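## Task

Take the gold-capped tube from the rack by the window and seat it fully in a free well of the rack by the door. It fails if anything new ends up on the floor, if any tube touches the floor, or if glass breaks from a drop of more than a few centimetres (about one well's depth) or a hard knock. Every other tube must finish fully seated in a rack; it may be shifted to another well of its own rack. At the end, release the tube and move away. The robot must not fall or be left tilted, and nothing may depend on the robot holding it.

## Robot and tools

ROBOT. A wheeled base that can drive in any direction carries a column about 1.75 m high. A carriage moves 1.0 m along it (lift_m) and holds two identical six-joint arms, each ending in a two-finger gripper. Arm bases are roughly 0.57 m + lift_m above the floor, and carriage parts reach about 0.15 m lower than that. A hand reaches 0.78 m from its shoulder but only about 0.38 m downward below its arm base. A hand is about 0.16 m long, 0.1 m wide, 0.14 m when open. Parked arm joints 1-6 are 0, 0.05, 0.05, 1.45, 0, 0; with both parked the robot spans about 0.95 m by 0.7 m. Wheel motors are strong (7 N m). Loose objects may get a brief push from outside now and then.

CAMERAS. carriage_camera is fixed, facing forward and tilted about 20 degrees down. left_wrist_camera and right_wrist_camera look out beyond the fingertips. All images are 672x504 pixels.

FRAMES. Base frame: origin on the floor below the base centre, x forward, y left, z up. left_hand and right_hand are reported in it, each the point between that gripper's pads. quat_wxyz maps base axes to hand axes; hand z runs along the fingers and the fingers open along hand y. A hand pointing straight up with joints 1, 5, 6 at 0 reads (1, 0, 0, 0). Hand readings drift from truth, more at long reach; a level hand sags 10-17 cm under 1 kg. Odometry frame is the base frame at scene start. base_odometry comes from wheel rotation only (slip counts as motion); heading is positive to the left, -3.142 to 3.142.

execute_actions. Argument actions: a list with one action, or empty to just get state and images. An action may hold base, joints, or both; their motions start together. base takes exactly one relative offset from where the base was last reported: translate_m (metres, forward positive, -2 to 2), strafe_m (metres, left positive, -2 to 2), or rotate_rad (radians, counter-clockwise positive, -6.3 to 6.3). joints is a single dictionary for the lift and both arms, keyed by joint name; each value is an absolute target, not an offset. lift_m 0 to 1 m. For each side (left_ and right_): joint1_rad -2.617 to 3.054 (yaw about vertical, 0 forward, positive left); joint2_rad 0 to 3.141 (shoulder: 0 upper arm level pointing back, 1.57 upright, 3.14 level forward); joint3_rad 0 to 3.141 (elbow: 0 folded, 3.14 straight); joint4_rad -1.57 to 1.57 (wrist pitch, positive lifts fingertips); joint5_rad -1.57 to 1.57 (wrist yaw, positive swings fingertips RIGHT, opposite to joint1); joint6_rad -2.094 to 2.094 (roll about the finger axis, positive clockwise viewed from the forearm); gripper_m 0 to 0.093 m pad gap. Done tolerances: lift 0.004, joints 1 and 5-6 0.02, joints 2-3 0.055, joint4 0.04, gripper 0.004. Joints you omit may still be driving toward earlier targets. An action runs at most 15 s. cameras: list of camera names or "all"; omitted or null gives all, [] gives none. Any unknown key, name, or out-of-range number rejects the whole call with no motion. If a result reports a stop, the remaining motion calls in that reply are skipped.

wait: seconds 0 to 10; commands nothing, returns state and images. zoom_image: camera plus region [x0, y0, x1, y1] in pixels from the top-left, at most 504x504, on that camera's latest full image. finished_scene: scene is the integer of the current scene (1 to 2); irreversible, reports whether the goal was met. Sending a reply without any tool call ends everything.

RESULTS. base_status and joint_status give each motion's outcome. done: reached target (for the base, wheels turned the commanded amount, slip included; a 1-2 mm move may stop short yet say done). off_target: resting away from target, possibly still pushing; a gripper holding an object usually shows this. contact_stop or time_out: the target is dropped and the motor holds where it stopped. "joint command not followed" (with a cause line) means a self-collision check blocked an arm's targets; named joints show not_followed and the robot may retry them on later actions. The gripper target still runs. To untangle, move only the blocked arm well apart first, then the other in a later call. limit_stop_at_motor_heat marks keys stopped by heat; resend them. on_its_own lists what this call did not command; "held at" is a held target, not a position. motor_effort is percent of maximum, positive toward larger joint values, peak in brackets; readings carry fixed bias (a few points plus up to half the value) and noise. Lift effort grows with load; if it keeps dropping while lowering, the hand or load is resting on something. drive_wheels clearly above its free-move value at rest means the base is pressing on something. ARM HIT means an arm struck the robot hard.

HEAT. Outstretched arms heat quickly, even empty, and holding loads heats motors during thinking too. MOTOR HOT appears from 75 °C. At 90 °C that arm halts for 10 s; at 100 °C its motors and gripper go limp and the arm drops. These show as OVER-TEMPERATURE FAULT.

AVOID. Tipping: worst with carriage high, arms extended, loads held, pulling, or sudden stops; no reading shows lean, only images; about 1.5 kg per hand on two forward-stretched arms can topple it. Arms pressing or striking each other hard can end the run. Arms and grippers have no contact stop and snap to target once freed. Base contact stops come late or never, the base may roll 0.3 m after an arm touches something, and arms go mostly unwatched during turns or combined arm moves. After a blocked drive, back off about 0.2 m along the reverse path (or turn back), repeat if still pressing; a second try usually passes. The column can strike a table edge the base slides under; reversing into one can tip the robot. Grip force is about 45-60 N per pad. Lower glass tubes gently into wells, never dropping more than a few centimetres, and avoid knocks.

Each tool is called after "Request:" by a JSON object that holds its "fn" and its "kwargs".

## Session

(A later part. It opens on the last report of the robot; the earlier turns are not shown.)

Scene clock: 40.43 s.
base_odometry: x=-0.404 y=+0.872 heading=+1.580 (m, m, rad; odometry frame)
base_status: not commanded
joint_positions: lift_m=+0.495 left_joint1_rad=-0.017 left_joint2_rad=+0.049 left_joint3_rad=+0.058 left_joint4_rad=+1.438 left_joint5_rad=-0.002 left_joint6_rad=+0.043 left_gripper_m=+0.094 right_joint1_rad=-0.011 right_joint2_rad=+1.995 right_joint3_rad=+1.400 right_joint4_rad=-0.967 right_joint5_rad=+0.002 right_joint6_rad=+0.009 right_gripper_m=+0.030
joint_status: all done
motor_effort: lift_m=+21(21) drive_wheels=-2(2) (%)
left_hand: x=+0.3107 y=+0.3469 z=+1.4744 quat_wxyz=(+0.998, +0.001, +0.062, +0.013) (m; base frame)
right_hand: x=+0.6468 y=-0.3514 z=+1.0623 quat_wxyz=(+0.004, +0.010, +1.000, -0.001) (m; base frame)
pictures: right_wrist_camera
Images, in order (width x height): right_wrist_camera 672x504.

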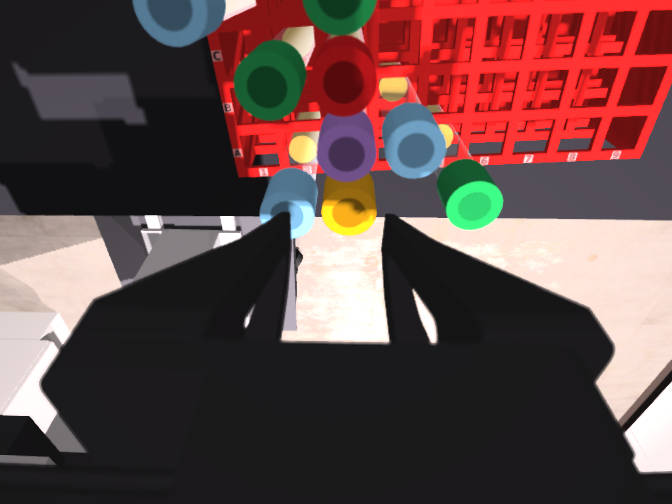

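Request:
{"fn": "execute_actions", "kwargs": {"actions": [{"base":{"strafe_m":-0.005},"joints":{"lift_m":0.478,"right_gripper_m":0.026}}], "cameras": ["right_wrist_camera","carriage_camera"]}}

Scene clock: 41.87 s.
base_odometry: x=-0.399 y=+0.872 heading=+1.580 (m, m, rad; odometry frame)
base_status: done
joint_positions: lift_m=+0.478 left_joint1_rad=-0.017 left_joint2_rad=+0.049 left_joint3_rad=+0.058 left_joint4_rad=+1.438 left_joint5_rad=-0.002 left_joint6_rad=+0.043 left_gripper_m=+0.094 right_joint1_rad=-0.012 right_joint2_rad=+1.978 right_joint3_rad=+1.406 right_joint4_rad=-0.966 right_joint5_rad=-0.006 right_joint6_rad=+0.009 right_gripper_m=+0.026
joint_status: all done
motor_effort: lift_m=+20(20) drive_wheels=+0(10) (%)
left_hand: x=+0.3107 y=+0.3469 z=+1.4575 quat_wxyz=(+0.998, +0.001, +0.062, +0.013) (m; base frame)
right_hand: x=+0.6506 y=-0.3505 z=+1.0527 quat_wxyz=(+0.016, +0.010, +1.000, +0.003) (m; base frame)
pictures: carriage_camera, right_wrist_camera
Images, in order (width x height): carriage_camera 672x504, right_wrist_camera 672x504.

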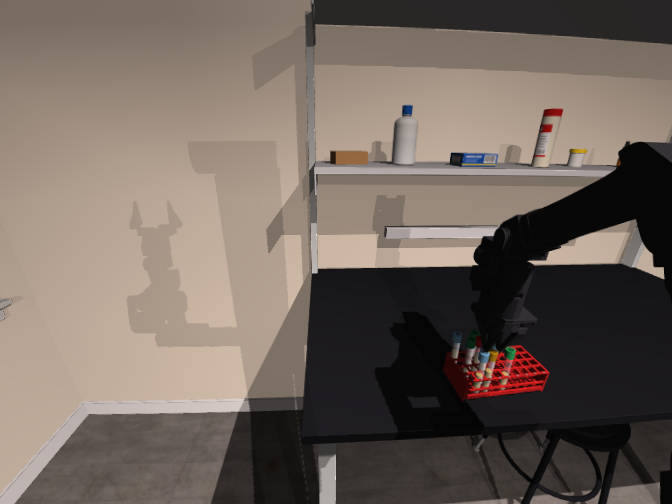

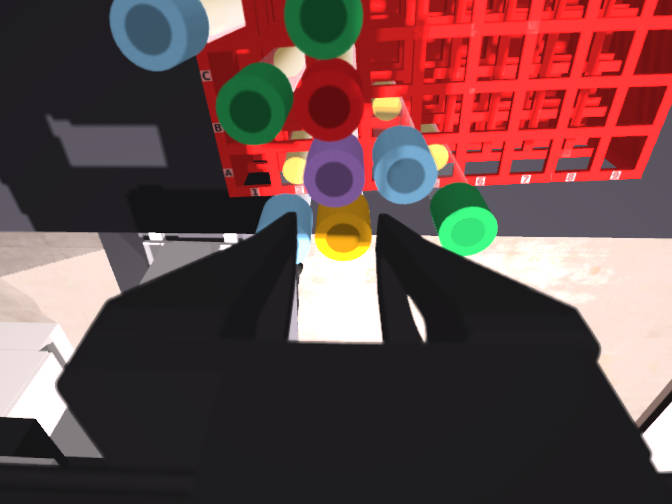

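Request:
{"fn": "execute_actions", "kwargs": {"actions": [{"joints":{"lift_m":0.51}}], "cameras": []}}

Request:
{"fn": "execute_actions", "kwargs": {"actions": [{"base":{"strafe_m":0.032},"joints":{"right_joint6_rad":1.57,"right_gripper_m":0.03}}], "cameras": []}}

Request:
{"fn": "execute_actions", "kwargs": {"actions": [{"joints":{"lift_m":0.468}}], "cameras": ["right_wrist_camera","carriage_camera"]}}

Scene clock: 42.80 s.
base_odometry: x=-0.399 y=+0.872 heading=+1.580 (m, m, rad; odometry frame)
base_status: not commanded
joint_positions: lift_m=+0.510 left_joint1_rad=-0.017 left_joint2_rad=+0.049 left_joint3_rad=+0.058 left_joint4_rad=+1.438 left_joint5_rad=-0.002 left_joint6_rad=+0.043 left_gripper_m=+0.094 right_joint1_rad=-0.012 right_joint2_rad=+1.989 right_joint3_rad=+1.406 right_joint4_rad=-0.966 right_joint5_rad=-0.005 right_joint6_rad=+0.009 right_gripper_m=+0.026
joint_status: all done
motor_effort: lift_m=+22(27) drive_wheels=-2(0) (%)
left_hand: x=+0.3107 y=+0.3469 z=+1.4893 quat_wxyz=(+0.998, +0.001, +0.062, +0.013) (m; base frame)
right_hand: x=+0.6497 y=-0.3505 z=+1.0808 quat_wxyz=(+0.011, +0.010, +1.000, +0.003) (m; base frame)
pictures: none
No camera images: the call's "cameras" was empty. Leave "cameras" out to get every camera's image.

Scene clock: 44.53 s.
base_odometry: x=-0.431 y=+0.871 heading=+1.580 (m, m, rad; odometry frame)
base_status: done
joint_positions: lift_m=+0.510 left_joint1_rad=-0.017 left_joint2_rad=+0.049 left_joint3_rad=+0.058 left_joint4_rad=+1.438 left_joint5_rad=-0.002 left_joint6_rad=+0.043 left_gripper_m=+0.094 right_joint1_rad=-0.010 right_joint2_rad=+1.989 right_joint3_rad=+1.406 right_joint4_rad=-0.966 right_joint5_rad=-0.004 right_joint6_rad=+1.561 right_gripper_m=+0.030
joint_status: all done
motor_effort: lift_m=+22(22) drive_wheels=+3(12) (%)
left_hand: x=+0.3108 y=+0.3469 z=+1.4892 quat_wxyz=(+0.998, +0.001, +0.062, +0.013) (m; base frame)
right_hand: x=+0.6496 y=-0.3503 z=+1.0808 quat_wxyz=(+0.006, +0.707, +0.707, +0.009) (m; base frame)
pictures: none
No camera images: the call's "cameras" was empty. Leave "cameras" out to get every camera's image.

Scene clock: 45.23 s.
base_odometry: x=-0.431 y=+0.871 heading=+1.580 (m, m, rad; odometry frame)
base_status: not commanded
joint_positions: lift_m=+0.468 left_joint1_rad=-0.017 left_joint2_rad=+0.049 left_joint3_rad=+0.058 left_joint4_rad=+1.438 left_joint5_rad=-0.002 left_joint6_rad=+0.043 left_gripper_m=+0.094 right_joint1_rad=-0.010 right_joint2_rad=+1.994 right_joint3_rad=+1.406 right_joint4_rad=-0.968 right_joint5_rad=-0.004 right_joint6_rad=+1.561 right_gripper_m=+0.030
joint_status: all done
motor_effort: lift_m=+21(22) drive_wheels=+3(3) (%)
left_hand: x=+0.3108 y=+0.3469 z=+1.4474 quat_wxyz=(+0.998, +0.001, +0.062, +0.013) (m; base frame)
right_hand: x=+0.6486 y=-0.3503 z=+1.0370 quat_wxyz=(+0.004, +0.707, +0.707, +0.006) (m; base frame)
pictures: carriage_camera, right_wrist_camera
Images, in order (width x height): carriage_camera 672x504, right_wrist_camera 672x504.

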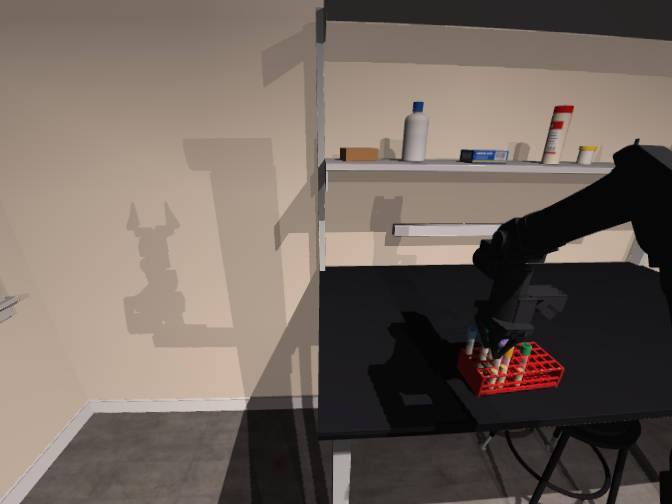

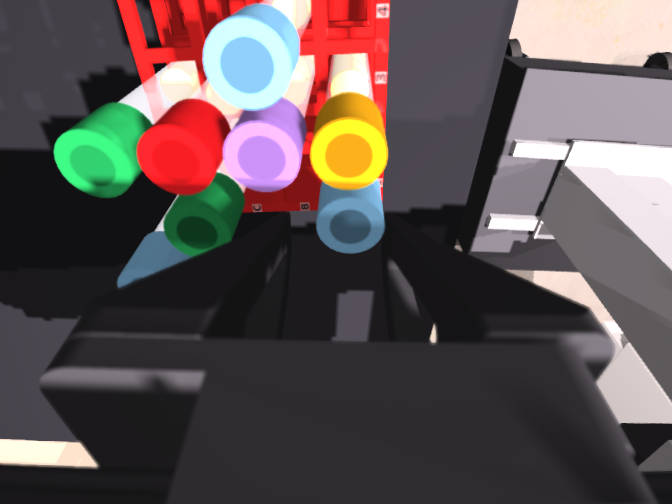

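Request:
{"fn": "execute_actions", "kwargs": {"actions": [{"joints":{"lift_m":0.452}}], "cameras": ["right_wrist_camera"]}}

Request:
{"fn": "execute_actions", "kwargs": {"actions": [{"joints":{"right_gripper_m":0.008}}], "cameras": []}}

Request:
{"fn": "execute_actions", "kwargs": {"actions": [{"joints":{"lift_m":0.6}}], "cameras": ["right_wrist_camera","carriage_camera"]}}

Scene clock: 46.17 s.
base_odometry: x=-0.431 y=+0.871 heading=+1.580 (m, m, rad; odometry frame)
base_status: not commanded
joint_positions: lift_m=+0.452 left_joint1_rad=-0.017 left_joint2_rad=+0.049 left_joint3_rad=+0.058 left_joint4_rad=+1.438 left_joint5_rad=-0.002 left_joint6_rad=+0.043 left_gripper_m=+0.094 right_joint1_rad=-0.010 right_joint2_rad=+1.997 right_joint3_rad=+1.406 right_joint4_rad=-0.969 right_joint5_rad=-0.004 right_joint6_rad=+1.561 right_gripper_m=+0.030
joint_status: all done
motor_effort: lift_m=+21(22) drive_wheels=+3(3) (%)
left_hand: x=+0.3108 y=+0.3469 z=+1.4314 quat_wxyz=(+0.998, +0.001, +0.062, +0.013) (m; base frame)
right_hand: x=+0.6483 y=-0.3503 z=+1.0201 quat_wxyz=(+0.003, +0.707, +0.707, +0.005) (m; base frame)
pictures: right_wrist_camera
Images, in order (width x height): right_wrist_camera 672x504.

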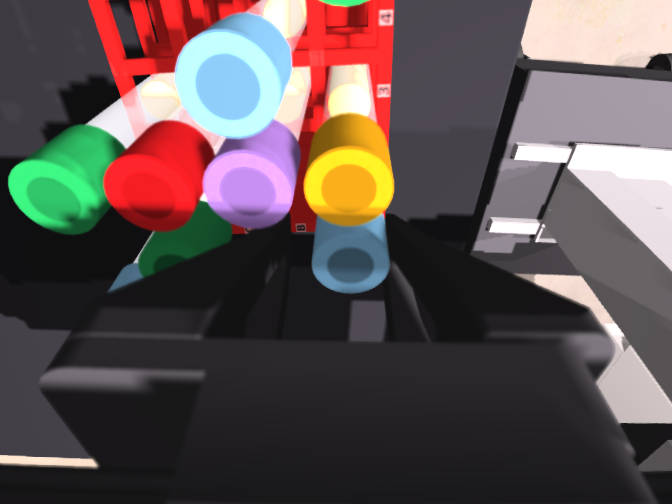

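Scene clock: 46.67 s.
base_odometry: x=-0.431 y=+0.871 heading=+1.580 (m, m, rad; odometry frame)
base_status: not commanded
joint_positions: lift_m=+0.452 left_joint1_rad=-0.017 left_joint2_rad=+0.049 left_joint3_rad=+0.058 left_joint4_rad=+1.438 left_joint5_rad=-0.002 left_joint6_rad=+0.043 left_gripper_m=+0.094 right_joint1_rad=-0.010 right_joint2_rad=+1.997 right_joint3_rad=+1.406 right_joint4_rad=-0.972 right_joint5_rad=-0.004 right_joint6_rad=+1.561 right_gripper_m=+0.016
joint_status: right_gripper_m off_target (ended at +0.016, target +0.008)
motor_effort: lift_m=+21(21) drive_wheels=+3(3) (%)
left_hand: x=+0.3108 y=+0.3469 z=+1.4314 quat_wxyz=(+0.998, +0.001, +0.062, +0.013) (m; base frame)
right_hand: x=+0.6475 y=-0.3503 z=+1.0201 quat_wxyz=(+0.002, +0.707, +0.707, +0.004) (m; base frame)
pictures: none
No camera images: the call's "cameras" was empty. Leave "cameras" out to get every camera's image.

Scene clock: 47.80 s.
base_odometry: x=-0.431 y=+0.871 heading=+1.580 (m, m, rad; odometry frame)
base_status: not commanded
joint_positions: lift_m=+0.600 left_joint1_rad=-0.017 left_joint2_rad=+0.049 left_joint3_rad=+0.058 left_joint4_rad=+1.438 left_joint5_rad=-0.002 left_joint6_rad=+0.043 left_gripper_m=+0.094 right_joint1_rad=-0.010 right_joint2_rad=+1.994 right_joint3_rad=+1.406 right_joint4_rad=-0.968 right_joint5_rad=-0.004 right_joint6_rad=+1.561 right_gripper_m=+0.016
joint_status: all done
motor_effort: lift_m=+23(27) drive_wheels=+3(3) (%)
left_hand: x=+0.3108 y=+0.3469 z=+1.5792 quat_wxyz=(+0.998, +0.001, +0.062, +0.013) (m; base frame)
right_hand: x=+0.6487 y=-0.3504 z=+1.1688 quat_wxyz=(+0.004, +0.707, +0.707, +0.006) (m; base frame)
pictures: carriage_camera, right_wrist_camera
Images, in order (width x height): carriage_camera 672x504, right_wrist_camera 672x504.

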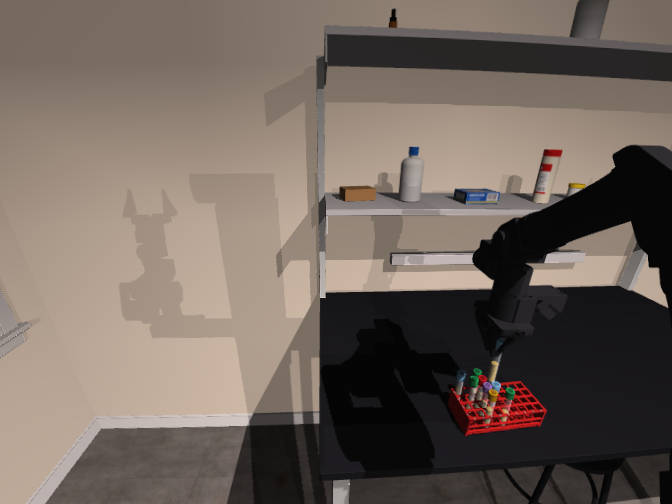

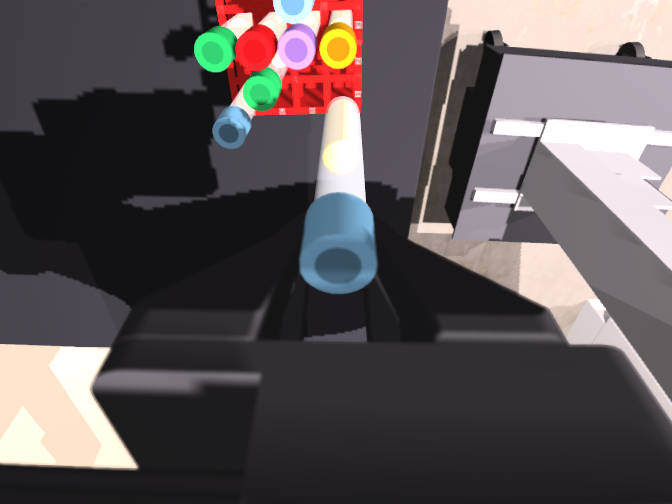

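Request:
{"fn": "execute_actions", "kwargs": {"actions": [{"base":{"strafe_m":-0.132},"joints":{"lift_m":0.56}}], "cameras": ["right_wrist_camera","carriage_camera"]}}

Scene clock: 49.73 s.
base_odometry: x=-0.299 y=+0.872 heading=+1.580 (m, m, rad; odometry frame)
base_status: done
joint_positions: lift_m=+0.560 left_joint1_rad=-0.017 left_joint2_rad=+0.049 left_joint3_rad=+0.058 left_joint4_rad=+1.438 left_joint5_rad=-0.002 left_joint6_rad=+0.043 left_gripper_m=+0.094 right_joint1_rad=-0.009 right_joint2_rad=+1.991 right_joint3_rad=+1.406 right_joint4_rad=-0.972 right_joint5_rad=-0.034 right_joint6_rad=+1.561 right_gripper_m=+0.016
joint_status: all done
motor_effort: lift_m=+21(22) drive_wheels=-4(14) (%)
left_hand: x=+0.3108 y=+0.3469 z=+1.5394 quat_wxyz=(+0.998, +0.001, +0.062, +0.013) (m; base frame)
right_hand: x=+0.6480 y=-0.3445 z=+1.1304 quat_wxyz=(-0.007, +0.706, +0.708, +0.017) (m; base frame)
pictures: carriage_camera, right_wrist_camera
Images, in order (width x height): carriage_camera 672x504, right_wrist_camera 672x504.

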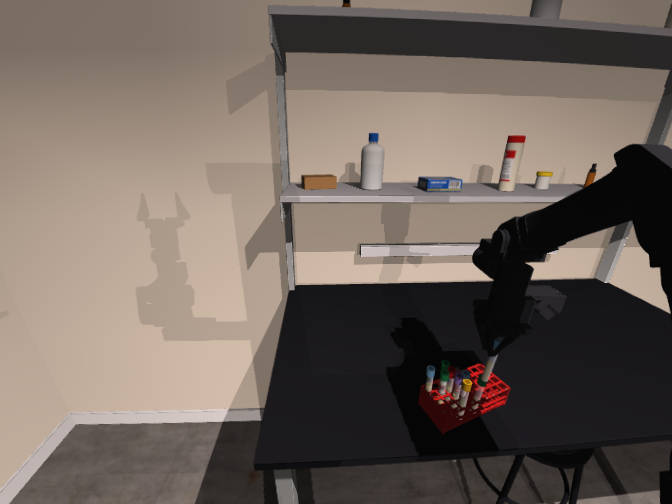

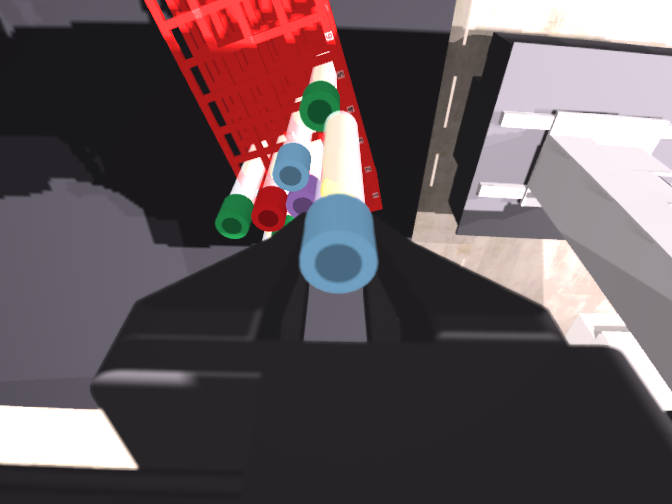

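Request:
{"fn": "execute_actions", "kwargs": {"actions": [{"joints":{"lift_m":0.64}}], "cameras": ["right_wrist_camera","carriage_camera"]}}

Scene clock: 50.73 s.
base_odometry: x=-0.299 y=+0.872 heading=+1.580 (m, m, rad; odometry frame)
base_status: not commanded
joint_positions: lift_m=+0.640 left_joint1_rad=-0.017 left_joint2_rad=+0.049 left_joint3_rad=+0.058 left_joint4_rad=+1.438 left_joint5_rad=-0.002 left_joint6_rad=+0.043 left_gripper_m=+0.094 right_joint1_rad=-0.009 right_joint2_rad=+1.995 right_joint3_rad=+1.406 right_joint4_rad=-0.968 right_joint5_rad=-0.006 right_joint6_rad=+1.561 right_gripper_m=+0.016
joint_status: all done
motor_effort: lift_m=+23(27) drive_wheels=-4(4) (%)
left_hand: x=+0.3108 y=+0.3469 z=+1.6192 quat_wxyz=(+0.998, +0.001, +0.062, +0.013) (m; base frame)
right_hand: x=+0.6486 y=-0.3492 z=+1.2086 quat_wxyz=(+0.003, +0.707, +0.708, +0.007) (m; base frame)
pictures: carriage_camera, right_wrist_camera
Images, in order (width x height): carriage_camera 672x504, right_wrist_camera 672x504.

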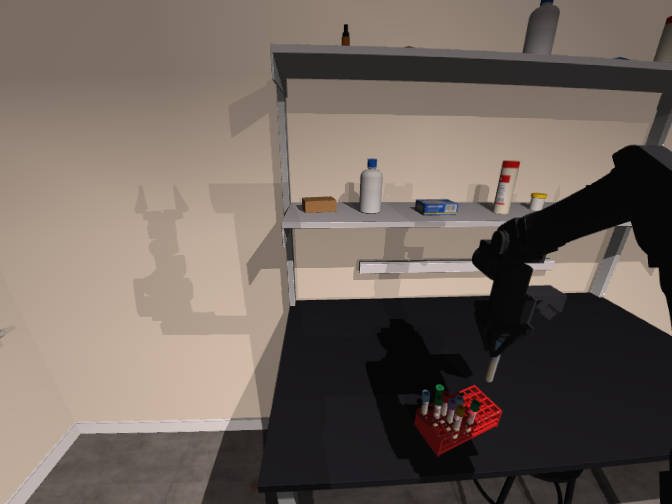

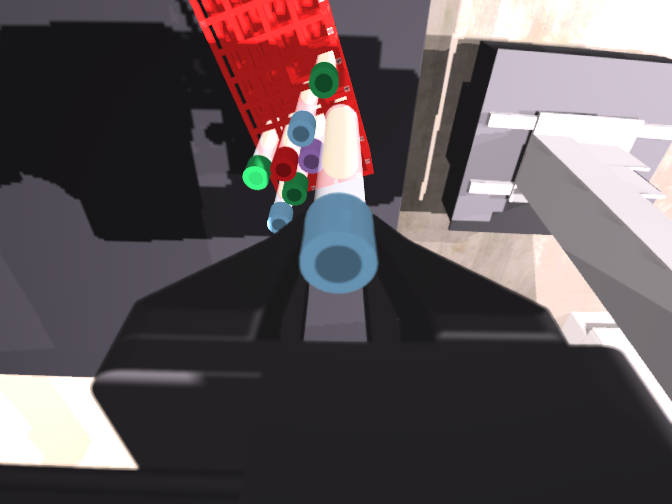

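Request:
{"fn": "execute_actions", "kwargs": {"actions": [{"base":{"strafe_m":-0.07}}], "cameras": []}}

Request:
{"fn": "execute_actions", "kwargs": {"actions": [{"joints":{"lift_m":0.57}}], "cameras": ["right_wrist_camera","carriage_camera"]}}

Scene clock: 52.53 s.
base_odometry: x=-0.229 y=+0.872 heading=+1.579 (m, m, rad; odometry frame)
base_status: done
joint_positions: lift_m=+0.640 left_joint1_rad=-0.017 left_joint2_rad=+0.049 left_joint3_rad=+0.058 left_joint4_rad=+1.437 left_joint5_rad=-0.002 left_joint6_rad=+0.043 left_gripper_m=+0.094 right_joint1_rad=-0.010 right_joint2_rad=+1.995 right_joint3_rad=+1.406 right_joint4_rad=-0.969 right_joint5_rad=-0.005 right_joint6_rad=+1.561 right_gripper_m=+0.016
joint_status: not commanded
motor_effort: lift_m=+23(23) drive_wheels=-5(10) (%)
left_hand: x=+0.3109 y=+0.3469 z=+1.6192 quat_wxyz=(+0.998, +0.001, +0.062, +0.013) (m; base frame)
right_hand: x=+0.6484 y=-0.3502 z=+1.2086 quat_wxyz=(+0.003, +0.707, +0.707, +0.006) (m; base frame)
pictures: none
No camera images: the call's "cameras" was empty. Leave "cameras" out to get every camera's image.

Scene clock: 53.33 s.
base_odometry: x=-0.229 y=+0.872 heading=+1.579 (m, m, rad; odometry frame)
base_status: not commanded
joint_positions: lift_m=+0.570 left_joint1_rad=-0.017 left_joint2_rad=+0.049 left_joint3_rad=+0.058 left_joint4_rad=+1.437 left_joint5_rad=-0.002 left_joint6_rad=+0.043 left_gripper_m=+0.094 right_joint1_rad=-0.010 right_joint2_rad=+1.995 right_joint3_rad=+1.406 right_joint4_rad=-0.969 right_joint5_rad=-0.004 right_joint6_rad=+1.561 right_gripper_m=+0.016
joint_status: all done
motor_effort: lift_m=+22(21) drive_wheels=-5(5) (%)
left_hand: x=+0.3109 y=+0.3469 z=+1.5493 quat_wxyz=(+0.998, +0.001, +0.062, +0.013) (m; base frame)
right_hand: x=+0.6484 y=-0.3503 z=+1.1387 quat_wxyz=(+0.003, +0.707, +0.707, +0.006) (m; base frame)
pictures: carriage_camera, right_wrist_camera
Images, in order (width x height): carriage_camera 672x504, right_wrist_camera 672x504.

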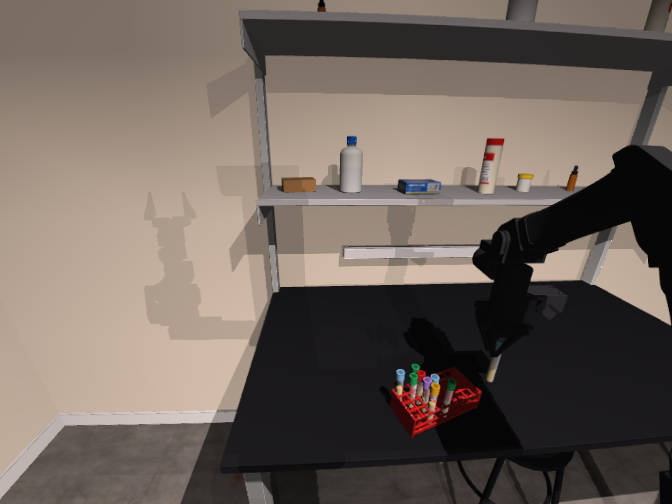

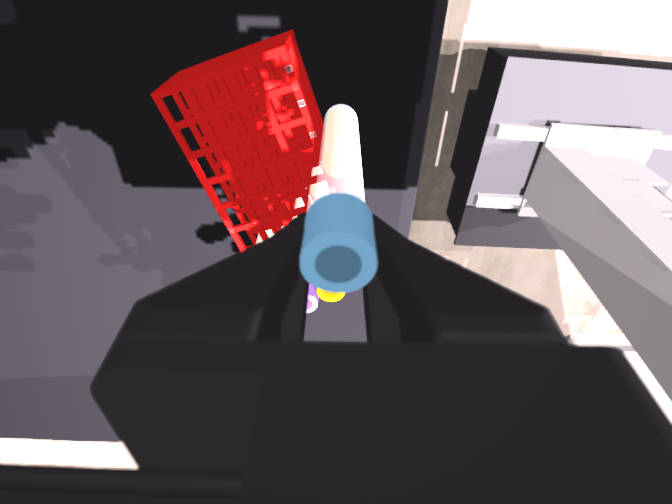

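Request:
{"fn": "execute_actions", "kwargs": {"actions": [{"base":{"translate_m":0.03}}], "cameras": []}}

Request:
{"fn": "execute_actions", "kwargs": {"actions": [{"base":{"strafe_m":0.02},"joints":{"lift_m":0.535}}], "cameras": ["right_wrist_camera"]}}

Request:
{"fn": "zoom_image", "kwargs": {"camera": "right_wrist_camera", "region": [200,0,460,200]}}

Scene clock: 55.37 s.
base_odometry: x=-0.229 y=+0.902 heading=+1.578 (m, m, rad; odometry frame)
base_status: done
joint_positions: lift_m=+0.570 left_joint1_rad=-0.017 left_joint2_rad=+0.049 left_joint3_rad=+0.058 left_joint4_rad=+1.437 left_joint5_rad=-0.002 left_joint6_rad=+0.043 left_gripper_m=+0.094 right_joint1_rad=-0.010 right_joint2_rad=+1.995 right_joint3_rad=+1.406 right_joint4_rad=-0.967 right_joint5_rad=-0.004 right_joint6_rad=+1.561 right_gripper_m=+0.016
joint_status: not commanded
motor_effort: lift_m=+21(21) drive_wheels=+10(16) (%)
left_hand: x=+0.3110 y=+0.3469 z=+1.5493 quat_wxyz=(+0.998, +0.001, +0.062, +0.013) (m; base frame)
right_hand: x=+0.6487 y=-0.3504 z=+1.1387 quat_wxyz=(+0.004, +0.707, +0.707, +0.006) (m; base frame)
pictures: none
No camera images: the call's "cameras" was empty. Leave "cameras" out to get every camera's image.

Scene clock: 56.27 s.
base_odometry: x=-0.248 y=+0.902 heading=+1.577 (m, m, rad; odometry frame)
base_status: done
joint_positions: lift_m=+0.535 left_joint1_rad=-0.017 left_joint2_rad=+0.049 left_joint3_rad=+0.058 left_joint4_rad=+1.437 left_joint5_rad=-0.002 left_joint6_rad=+0.043 left_gripper_m=+0.094 right_joint1_rad=-0.012 right_joint2_rad=+1.998 right_joint3_rad=+1.406 right_joint4_rad=-0.969 right_joint5_rad=-0.002 right_joint6_rad=+1.561 right_gripper_m=+0.016
joint_status: all done
motor_effort: lift_m=+21(22) drive_wheels=+8(19) (%)
left_hand: x=+0.3111 y=+0.3469 z=+1.5144 quat_wxyz=(+0.998, +0.001, +0.063, +0.013) (m; base frame)
right_hand: x=+0.6481 y=-0.3512 z=+1.1026 quat_wxyz=(+0.003, +0.708, +0.706, +0.004) (m; base frame)
pictures: right_wrist_camera
Images, in order (width x height): right_wrist_camera 672x504.

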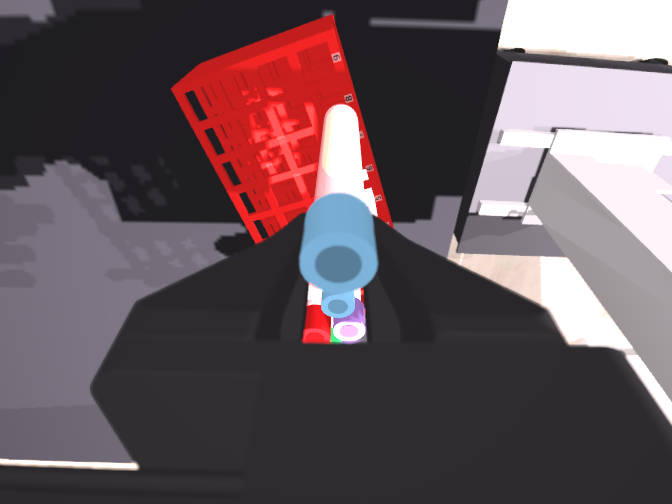

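Region (200, 0, 460, 200) of right_wrist_camera's 672x504 image, scaled by 1.938, with more detail than that image has; it fills the top 388 rows of this view, and the rest is white.

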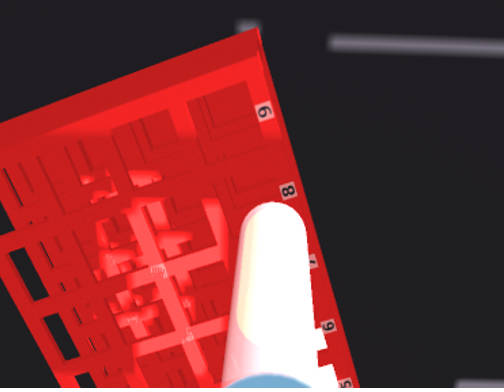

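Request:
{"fn": "execute_actions", "kwargs": {"actions": [{"base":{"translate_m":0.004},"joints":{"lift_m":0.512}}], "cameras": ["right_wrist_camera"]}}

Request:
{"fn": "zoom_image", "kwargs": {"camera": "right_wrist_camera", "region": [200,0,460,200]}}

Scene clock: 57.37 s.
base_odometry: x=-0.248 y=+0.906 heading=+1.577 (m, m, rad; odometry frame)
base_status: done
joint_positions: lift_m=+0.512 left_joint1_rad=-0.017 left_joint2_rad=+0.049 left_joint3_rad=+0.058 left_joint4_rad=+1.437 left_joint5_rad=-0.002 left_joint6_rad=+0.043 left_gripper_m=+0.094 right_joint1_rad=-0.012 right_joint2_rad=+1.999 right_joint3_rad=+1.406 right_joint4_rad=-0.968 right_joint5_rad=-0.002 right_joint6_rad=+1.561 right_gripper_m=+0.016
joint_status: all done
motor_effort: lift_m=+21(22) drive_wheels=+5(15) (%)
left_hand: x=+0.3109 y=+0.3469 z=+1.4913 quat_wxyz=(+0.998, +0.001, +0.062, +0.013) (m; base frame)
right_hand: x=+0.6482 y=-0.3512 z=+1.0795 quat_wxyz=(+0.003, +0.708, +0.706, +0.004) (m; base frame)
pictures: right_wrist_camera
Images, in order (width x height): right_wrist_camera 672x504.

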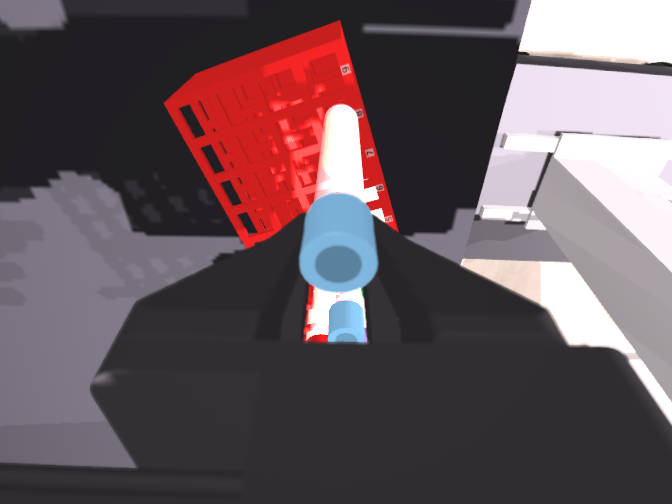

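Region (200, 0, 460, 200) of right_wrist_camera's 672x504 image, scaled by 1.938, with more detail than that image has; it fills the top 388 rows of this view, and the rest is white.

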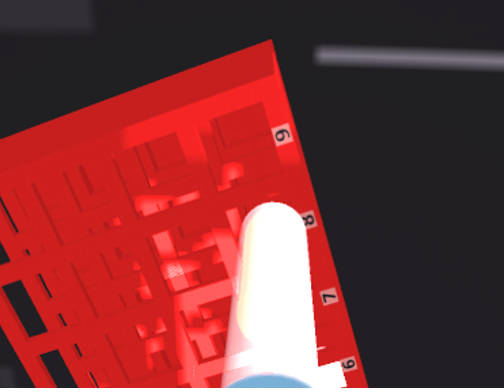

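Request:
{"fn": "execute_actions", "kwargs": {"actions": [{"joints":{"lift_m":0.485}}], "cameras": ["right_wrist_camera","carriage_camera"]}}

Scene clock: 58.13 s.
base_odometry: x=-0.248 y=+0.906 heading=+1.577 (m, m, rad; odometry frame)
base_status: not commanded
joint_positions: lift_m=+0.485 left_joint1_rad=-0.017 left_joint2_rad=+0.049 left_joint3_rad=+0.058 left_joint4_rad=+1.437 left_joint5_rad=-0.002 left_joint6_rad=+0.043 left_gripper_m=+0.094 right_joint1_rad=-0.012 right_joint2_rad=+1.996 right_joint3_rad=+1.406 right_joint4_rad=-0.968 right_joint5_rad=-0.009 right_joint6_rad=+1.561 right_gripper_m=+0.016
joint_status: all done
motor_effort: lift_m=+22(22) drive_wheels=+4(5) (%)
left_hand: x=+0.3109 y=+0.3469 z=+1.4643 quat_wxyz=(+0.998, +0.001, +0.062, +0.013) (m; base frame)
right_hand: x=+0.6484 y=-0.3501 z=+1.0532 quat_wxyz=(+0.001, +0.708, +0.706, +0.007) (m; base frame)
pictures: carriage_camera, right_wrist_camera
Images, in order (width x height): carriage_camera 672x504, right_wrist_camera 672x504.

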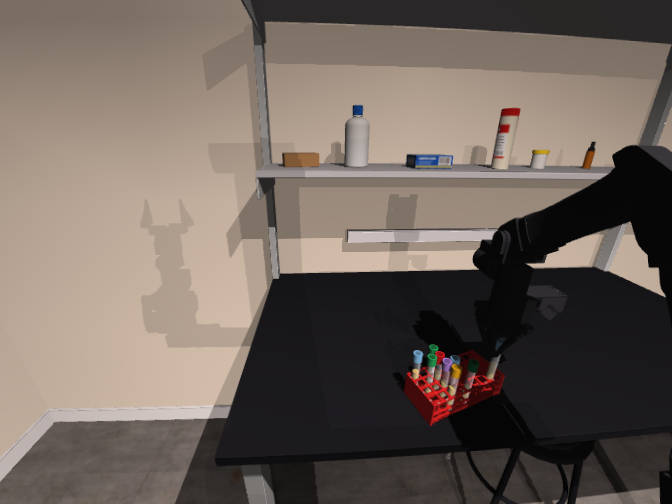

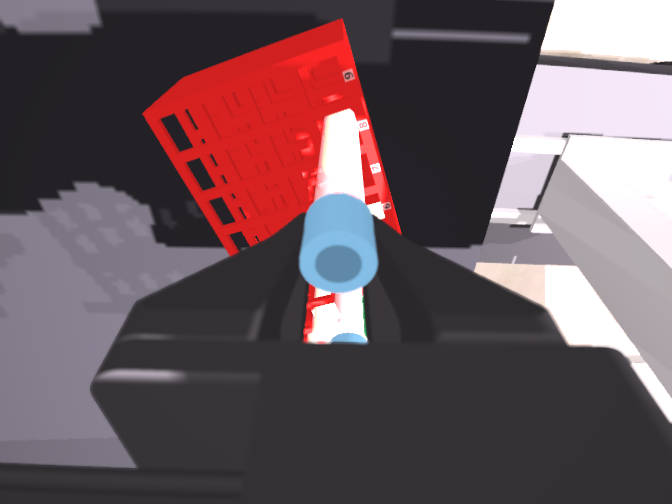

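In. Continue down and release.

Request:
{"fn": "execute_actions", "kwargs": {"actions": [{"joints":{"lift_m":0.458}}], "cameras": []}}

Request:
{"fn": "execute_actions", "kwargs": {"actions": [{"joints":{"right_gripper_m":0.03}}], "cameras": []}}

Request:
{"fn": "execute_actions", "kwargs": {"actions": [{"joints":{"lift_m":0.56,"right_joint6_rad":0.3}}], "cameras": ["right_wrist_camera","carriage_camera"]}}

Scene clock: 58.93 s.
base_odometry: x=-0.248 y=+0.906 heading=+1.577 (m, m, rad; odometry frame)
base_status: not commanded
joint_positions: lift_m=+0.458 left_joint1_rad=-0.017 left_joint2_rad=+0.049 left_joint3_rad=+0.058 left_joint4_rad=+1.437 left_joint5_rad=-0.002 left_joint6_rad=+0.043 left_gripper_m=+0.094 right_joint1_rad=-0.012 right_joint2_rad=+1.997 right_joint3_rad=+1.406 right_joint4_rad=-0.969 right_joint5_rad=-0.009 right_joint6_rad=+1.561 right_gripper_m=+0.016
joint_status: all done
motor_effort: lift_m=+22(22) drive_wheels=+4(5) (%)
left_hand: x=+0.3109 y=+0.3469 z=+1.4373 quat_wxyz=(+0.998, +0.001, +0.062, +0.013) (m; base frame)
right_hand: x=+0.6481 y=-0.3499 z=+1.0261 quat_wxyz=(+0.000, +0.708, +0.706, +0.007) (m; base frame)
pictures: none
No camera images: the call's "cameras" was empty. Leave "cameras" out to get every camera's image.

Scene clock: 59.43 s.
base_odometry: x=-0.248 y=+0.906 heading=+1.577 (m, m, rad; odometry frame)
base_status: not commanded
joint_positions: lift_m=+0.458 left_joint1_rad=-0.017 left_joint2_rad=+0.049 left_joint3_rad=+0.058 left_joint4_rad=+1.437 left_joint5_rad=-0.002 left_joint6_rad=+0.043 left_gripper_m=+0.094 right_joint1_rad=-0.012 right_joint2_rad=+1.997 right_joint3_rad=+1.406 right_joint4_rad=-0.969 right_joint5_rad=-0.007 right_joint6_rad=+1.561 right_gripper_m=+0.030
joint_status: all done
motor_effort: lift_m=+22(22) drive_wheels=+4(5) (%)
left_hand: x=+0.3109 y=+0.3469 z=+1.4373 quat_wxyz=(+0.998, +0.001, +0.062, +0.013) (m; base frame)
right_hand: x=+0.6481 y=-0.3503 z=+1.0261 quat_wxyz=(+0.001, +0.708, +0.706, +0.006) (m; base frame)
pictures: none
No camera images: the call's "cameras" was empty. Leave "cameras" out to get every camera's image.

Scene clock: 61.03 s.
base_odometry: x=-0.248 y=+0.906 heading=+1.577 (m, m, rad; odometry frame)
base_status: not commanded
joint_positions: lift_m=+0.560 left_joint1_rad=-0.017 left_joint2_rad=+0.049 left_joint3_rad=+0.058 left_joint4_rad=+1.437 left_joint5_rad=-0.002 left_joint6_rad=+0.043 left_gripper_m=+0.094 right_joint1_rad=-0.012 right_joint2_rad=+1.993 right_joint3_rad=+1.406 right_joint4_rad=-0.967 right_joint5_rad=-0.006 right_joint6_rad=+0.309 right_gripper_m=+0.030
joint_status: all done
motor_effort: lift_m=+23(27) drive_wheels=+4(4) (%)
left_hand: x=+0.3109 y=+0.3469 z=+1.5392 quat_wxyz=(+0.998, +0.001, +0.062, +0.013) (m; base frame)
right_hand: x=+0.6489 y=-0.3506 z=+1.1292 quat_wxyz=(+0.007, +0.160, +0.987, +0.004) (m; base frame)
pictures: carriage_camera, right_wrist_camera
Images, in order (width x height): carriage_camera 672x504, right_wrist_camera 672x504.

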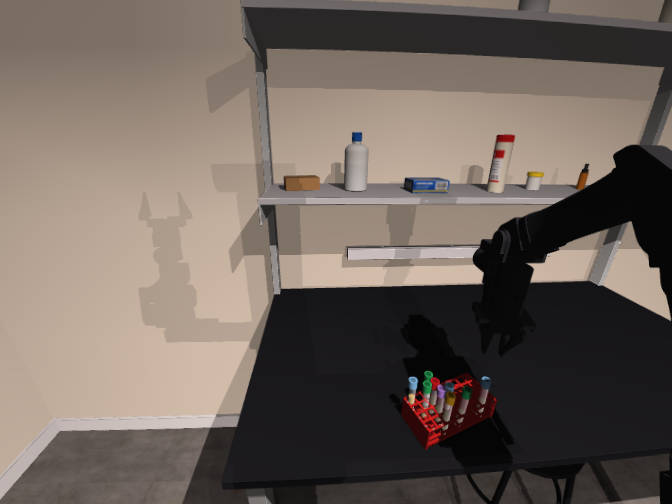

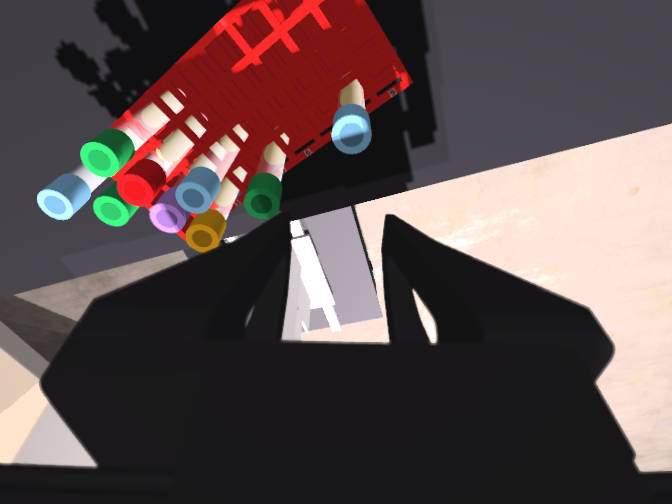

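Request:
{"fn": "execute_actions", "kwargs": {"actions": [{"base":{"strafe_m":0.124},"joints":{"right_joint6_rad":-0.35}}], "cameras": []}}

Request:
{"fn": "execute_actions", "kwargs": {"actions": [{"base":{"translate_m":-0.045},"joints":{"lift_m":0.50}}], "cameras": ["right_wrist_camera"]}}

Scene clock: 62.93 s.
base_odometry: x=-0.372 y=+0.906 heading=+1.576 (m, m, rad; odometry frame)
base_status: done
joint_positions: lift_m=+0.560 left_joint1_rad=-0.017 left_joint2_rad=+0.049 left_joint3_rad=+0.058 left_joint4_rad=+1.437 left_joint5_rad=-0.002 left_joint6_rad=+0.043 left_gripper_m=+0.094 right_joint1_rad=-0.011 right_joint2_rad=+1.993 right_joint3_rad=+1.406 right_joint4_rad=-0.968 right_joint5_rad=-0.005 right_joint6_rad=-0.341 right_gripper_m=+0.030
joint_status: all done
motor_effort: lift_m=+22(23) drive_wheels=-4(15) (%)
left_hand: x=+0.3109 y=+0.3469 z=+1.5392 quat_wxyz=(+0.998, +0.001, +0.062, +0.013) (m; base frame)
right_hand: x=+0.6488 y=-0.3504 z=+1.1292 quat_wxyz=(+0.008, -0.164, +0.986, +0.001) (m; base frame)
pictures: none
No camera images: the call's "cameras" was empty. Leave "cameras" out to get every camera's image.

Scene clock: 64.17 s.
base_odometry: x=-0.372 y=+0.861 heading=+1.576 (m, m, rad; odometry frame)
base_status: done
joint_positions: lift_m=+0.500 left_joint1_rad=-0.017 left_joint2_rad=+0.049 left_joint3_rad=+0.058 left_joint4_rad=+1.436 left_joint5_rad=-0.002 left_joint6_rad=+0.043 left_gripper_m=+0.094 right_joint1_rad=-0.011 right_joint2_rad=+1.997 right_joint3_rad=+1.406 right_joint4_rad=-0.967 right_joint5_rad=-0.005 right_joint6_rad=-0.341 right_gripper_m=+0.030
joint_status: all done
motor_effort: lift_m=+21(22) drive_wheels=-2(9) (%)
left_hand: x=+0.3112 y=+0.3469 z=+1.4793 quat_wxyz=(+0.998, +0.001, +0.063, +0.013) (m; base frame)
right_hand: x=+0.6485 y=-0.3504 z=+1.0679 quat_wxyz=(+0.006, -0.164, +0.986, +0.001) (m; base frame)
pictures: right_wrist_camera
Images, in order (width x height): right_wrist_camera 672x504.

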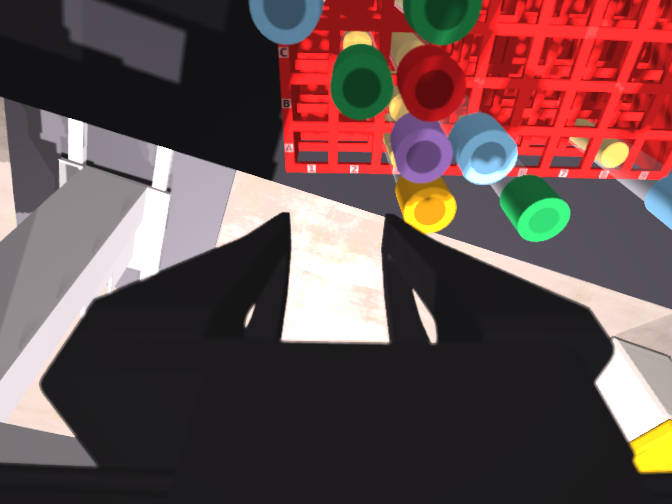

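Request:
{"fn": "execute_actions", "kwargs": {"actions": [{"base":{"strafe_m":-0.031}}], "cameras": ["right_wrist_camera"]}}

Scene clock: 65.70 s.
base_odometry: x=-0.342 y=+0.861 heading=+1.576 (m, m, rad; odometry frame)
base_status: done
joint_positions: lift_m=+0.500 left_joint1_rad=-0.017 left_joint2_rad=+0.049 left_joint3_rad=+0.058 left_joint4_rad=+1.436 left_joint5_rad=-0.002 left_joint6_rad=+0.043 left_gripper_m=+0.094 right_joint1_rad=-0.011 right_joint2_rad=+1.997 right_joint3_rad=+1.406 right_joint4_rad=-0.968 right_joint5_rad=-0.003 right_joint6_rad=-0.341 right_gripper_m=+0.030
joint_status: not commanded
motor_effort: lift_m=+21(21) drive_wheels=+2(10) (%)
left_hand: x=+0.3112 y=+0.3469 z=+1.4793 quat_wxyz=(+0.998, +0.001, +0.063, +0.013) (m; base frame)
right_hand: x=+0.6484 y=-0.3507 z=+1.0679 quat_wxyz=(+0.006, -0.164, +0.986, +0.001) (m; base frame)
pictures: right_wrist_camera
Images, in order (width x height): right_wrist_camera 672x504.

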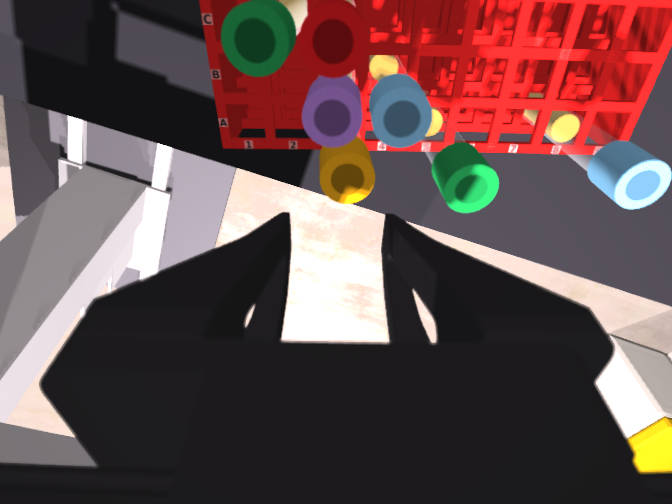

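Request:
{"fn": "execute_actions", "kwargs": {"actions": [{"base":{"strafe_m":-0.003},"joints":{"lift_m":0.468}}], "cameras": ["right_wrist_camera"]}}

Scene clock: 66.80 s.
base_odometry: x=-0.339 y=+0.861 heading=+1.576 (m, m, rad; odometry frame)
base_status: done
joint_positions: lift_m=+0.468 left_joint1_rad=-0.017 left_joint2_rad=+0.049 left_joint3_rad=+0.058 left_joint4_rad=+1.437 left_joint5_rad=-0.002 left_joint6_rad=+0.043 left_gripper_m=+0.094 right_joint1_rad=-0.012 right_joint2_rad=+1.998 right_joint3_rad=+1.406 right_joint4_rad=-0.968 right_joint5_rad=-0.002 right_joint6_rad=-0.341 right_gripper_m=+0.030
joint_status: all done
motor_effort: lift_m=+21(22) drive_wheels=+2(9) (%)
left_hand: x=+0.3110 y=+0.3469 z=+1.4473 quat_wxyz=(+0.998, +0.001, +0.062, +0.013) (m; base frame)
right_hand: x=+0.6483 y=-0.3510 z=+1.0357 quat_wxyz=(+0.005, -0.164, +0.986, +0.000) (m; base frame)
pictures: right_wrist_camera
Images, in order (width x height): right_wrist_camera 672x504.

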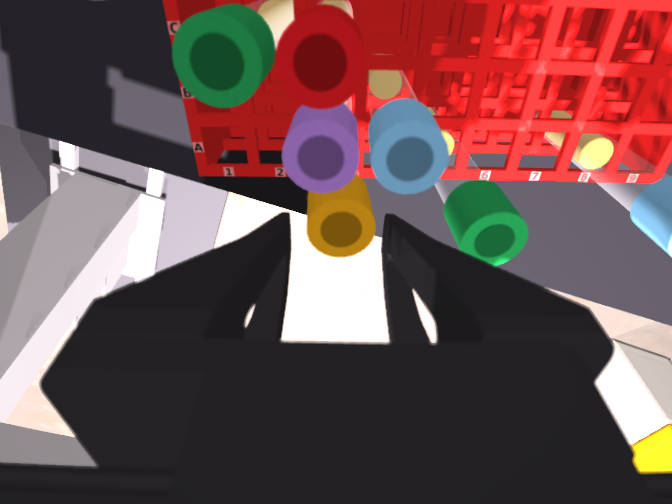

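Request:
{"fn": "execute_actions", "kwargs": {"actions": [{"joints":{"lift_m":0.452}}], "cameras": []}}

Request:
{"fn": "execute_actions", "kwargs": {"actions": [{"joints":{"right_gripper_m":0.008}}], "cameras": []}}

Request:
{"fn": "execute_actions", "kwargs": {"actions": [{"joints":{"lift_m":0.66}}], "cameras": ["right_wrist_camera","carriage_camera"]}}

Scene clock: 67.70 s.
base_odometry: x=-0.339 y=+0.861 heading=+1.576 (m, m, rad; odometry frame)
base_status: not commanded
joint_positions: lift_m=+0.452 left_joint1_rad=-0.017 left_joint2_rad=+0.049 left_joint3_rad=+0.058 left_joint4_rad=+1.437 left_joint5_rad=-0.002 left_joint6_rad=+0.043 left_gripper_m=+0.094 right_joint1_rad=-0.012 right_joint2_rad=+1.997 right_joint3_rad=+1.406 right_joint4_rad=-0.968 right_joint5_rad=-0.002 right_joint6_rad=-0.341 right_gripper_m=+0.030
joint_status: all done
motor_effort: lift_m=+22(22) drive_wheels=+2(2) (%)
left_hand: x=+0.3110 y=+0.3469 z=+1.4313 quat_wxyz=(+0.998, +0.001, +0.062, +0.013) (m; base frame)
right_hand: x=+0.6483 y=-0.3510 z=+1.0199 quat_wxyz=(+0.006, -0.164, +0.986, +0.000) (m; base frame)
pictures: none
No camera images: the call's "cameras" was empty. Leave "cameras" out to get every camera's image.

Scene clock: 68.20 s.
base_odometry: x=-0.339 y=+0.861 heading=+1.576 (m, m, rad; odometry frame)
base_status: not commanded
joint_positions: lift_m=+0.452 left_joint1_rad=-0.017 left_joint2_rad=+0.049 left_joint3_rad=+0.058 left_joint4_rad=+1.437 left_joint5_rad=-0.002 left_joint6_rad=+0.043 left_gripper_m=+0.094 right_joint1_rad=-0.012 right_joint2_rad=+1.997 right_joint3_rad=+1.406 right_joint4_rad=-0.969 right_joint5_rad=-0.003 right_joint6_rad=-0.341 right_gripper_m=+0.016
joint_status: right_gripper_m off_target (ended at +0.016, target +0.008)
motor_effort: lift_m=+21(21) drive_wheels=+2(2) (%)
left_hand: x=+0.3110 y=+0.3469 z=+1.4313 quat_wxyz=(+0.998, +0.001, +0.062, +0.013) (m; base frame)
right_hand: x=+0.6482 y=-0.3509 z=+1.0199 quat_wxyz=(+0.005, -0.164, +0.986, +0.001) (m; base frame)
pictures: none
No camera images: the call's "cameras" was empty. Leave "cameras" out to get every camera's image.

Scene clock: 69.57 s.
base_odometry: x=-0.339 y=+0.861 heading=+1.576 (m, m, rad; odometry frame)
base_status: not commanded
joint_positions: lift_m=+0.660 left_joint1_rad=-0.017 left_joint2_rad=+0.049 left_joint3_rad=+0.058 left_joint4_rad=+1.437 left_joint5_rad=-0.002 left_joint6_rad=+0.043 left_gripper_m=+0.094 right_joint1_rad=-0.012 right_joint2_rad=+1.994 right_joint3_rad=+1.406 right_joint4_rad=-0.967 right_joint5_rad=-0.003 right_joint6_rad=-0.341 right_gripper_m=+0.016
joint_status: all done
motor_effort: lift_m=+23(28) drive_wheels=+2(2) (%)
left_hand: x=+0.3110 y=+0.3469 z=+1.6392 quat_wxyz=(+0.998, +0.001, +0.062, +0.013) (m; base frame)
right_hand: x=+0.6490 y=-0.3509 z=+1.2289 quat_wxyz=(+0.008, -0.164, +0.986, +0.000) (m; base frame)
pictures: carriage_camera, right_wrist_camera
Images, in order (width x height): carriage_camera 672x504, right_wrist_camera 672x504.

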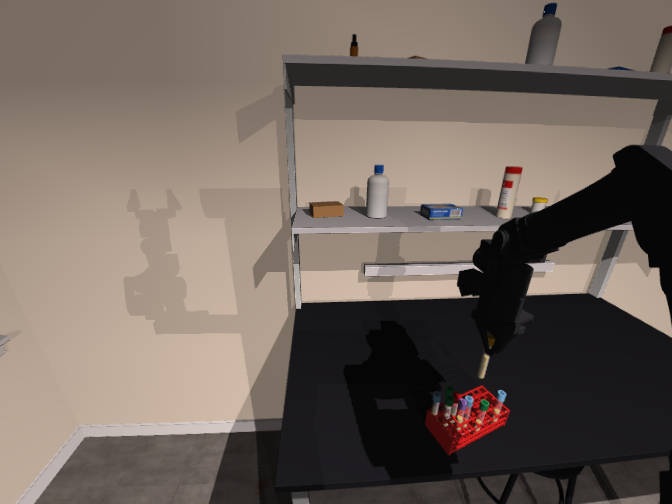

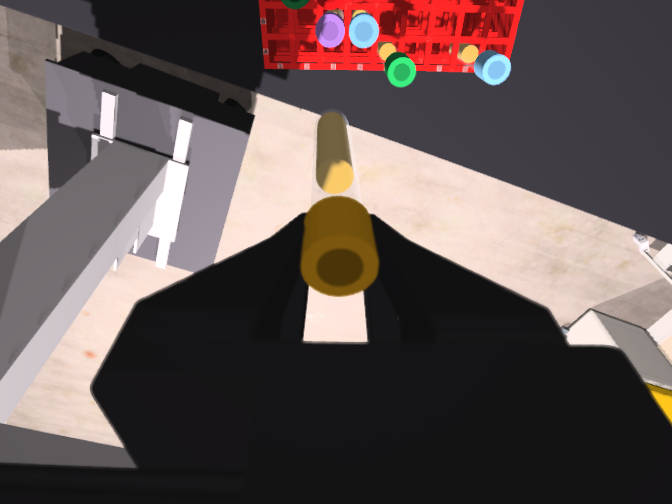

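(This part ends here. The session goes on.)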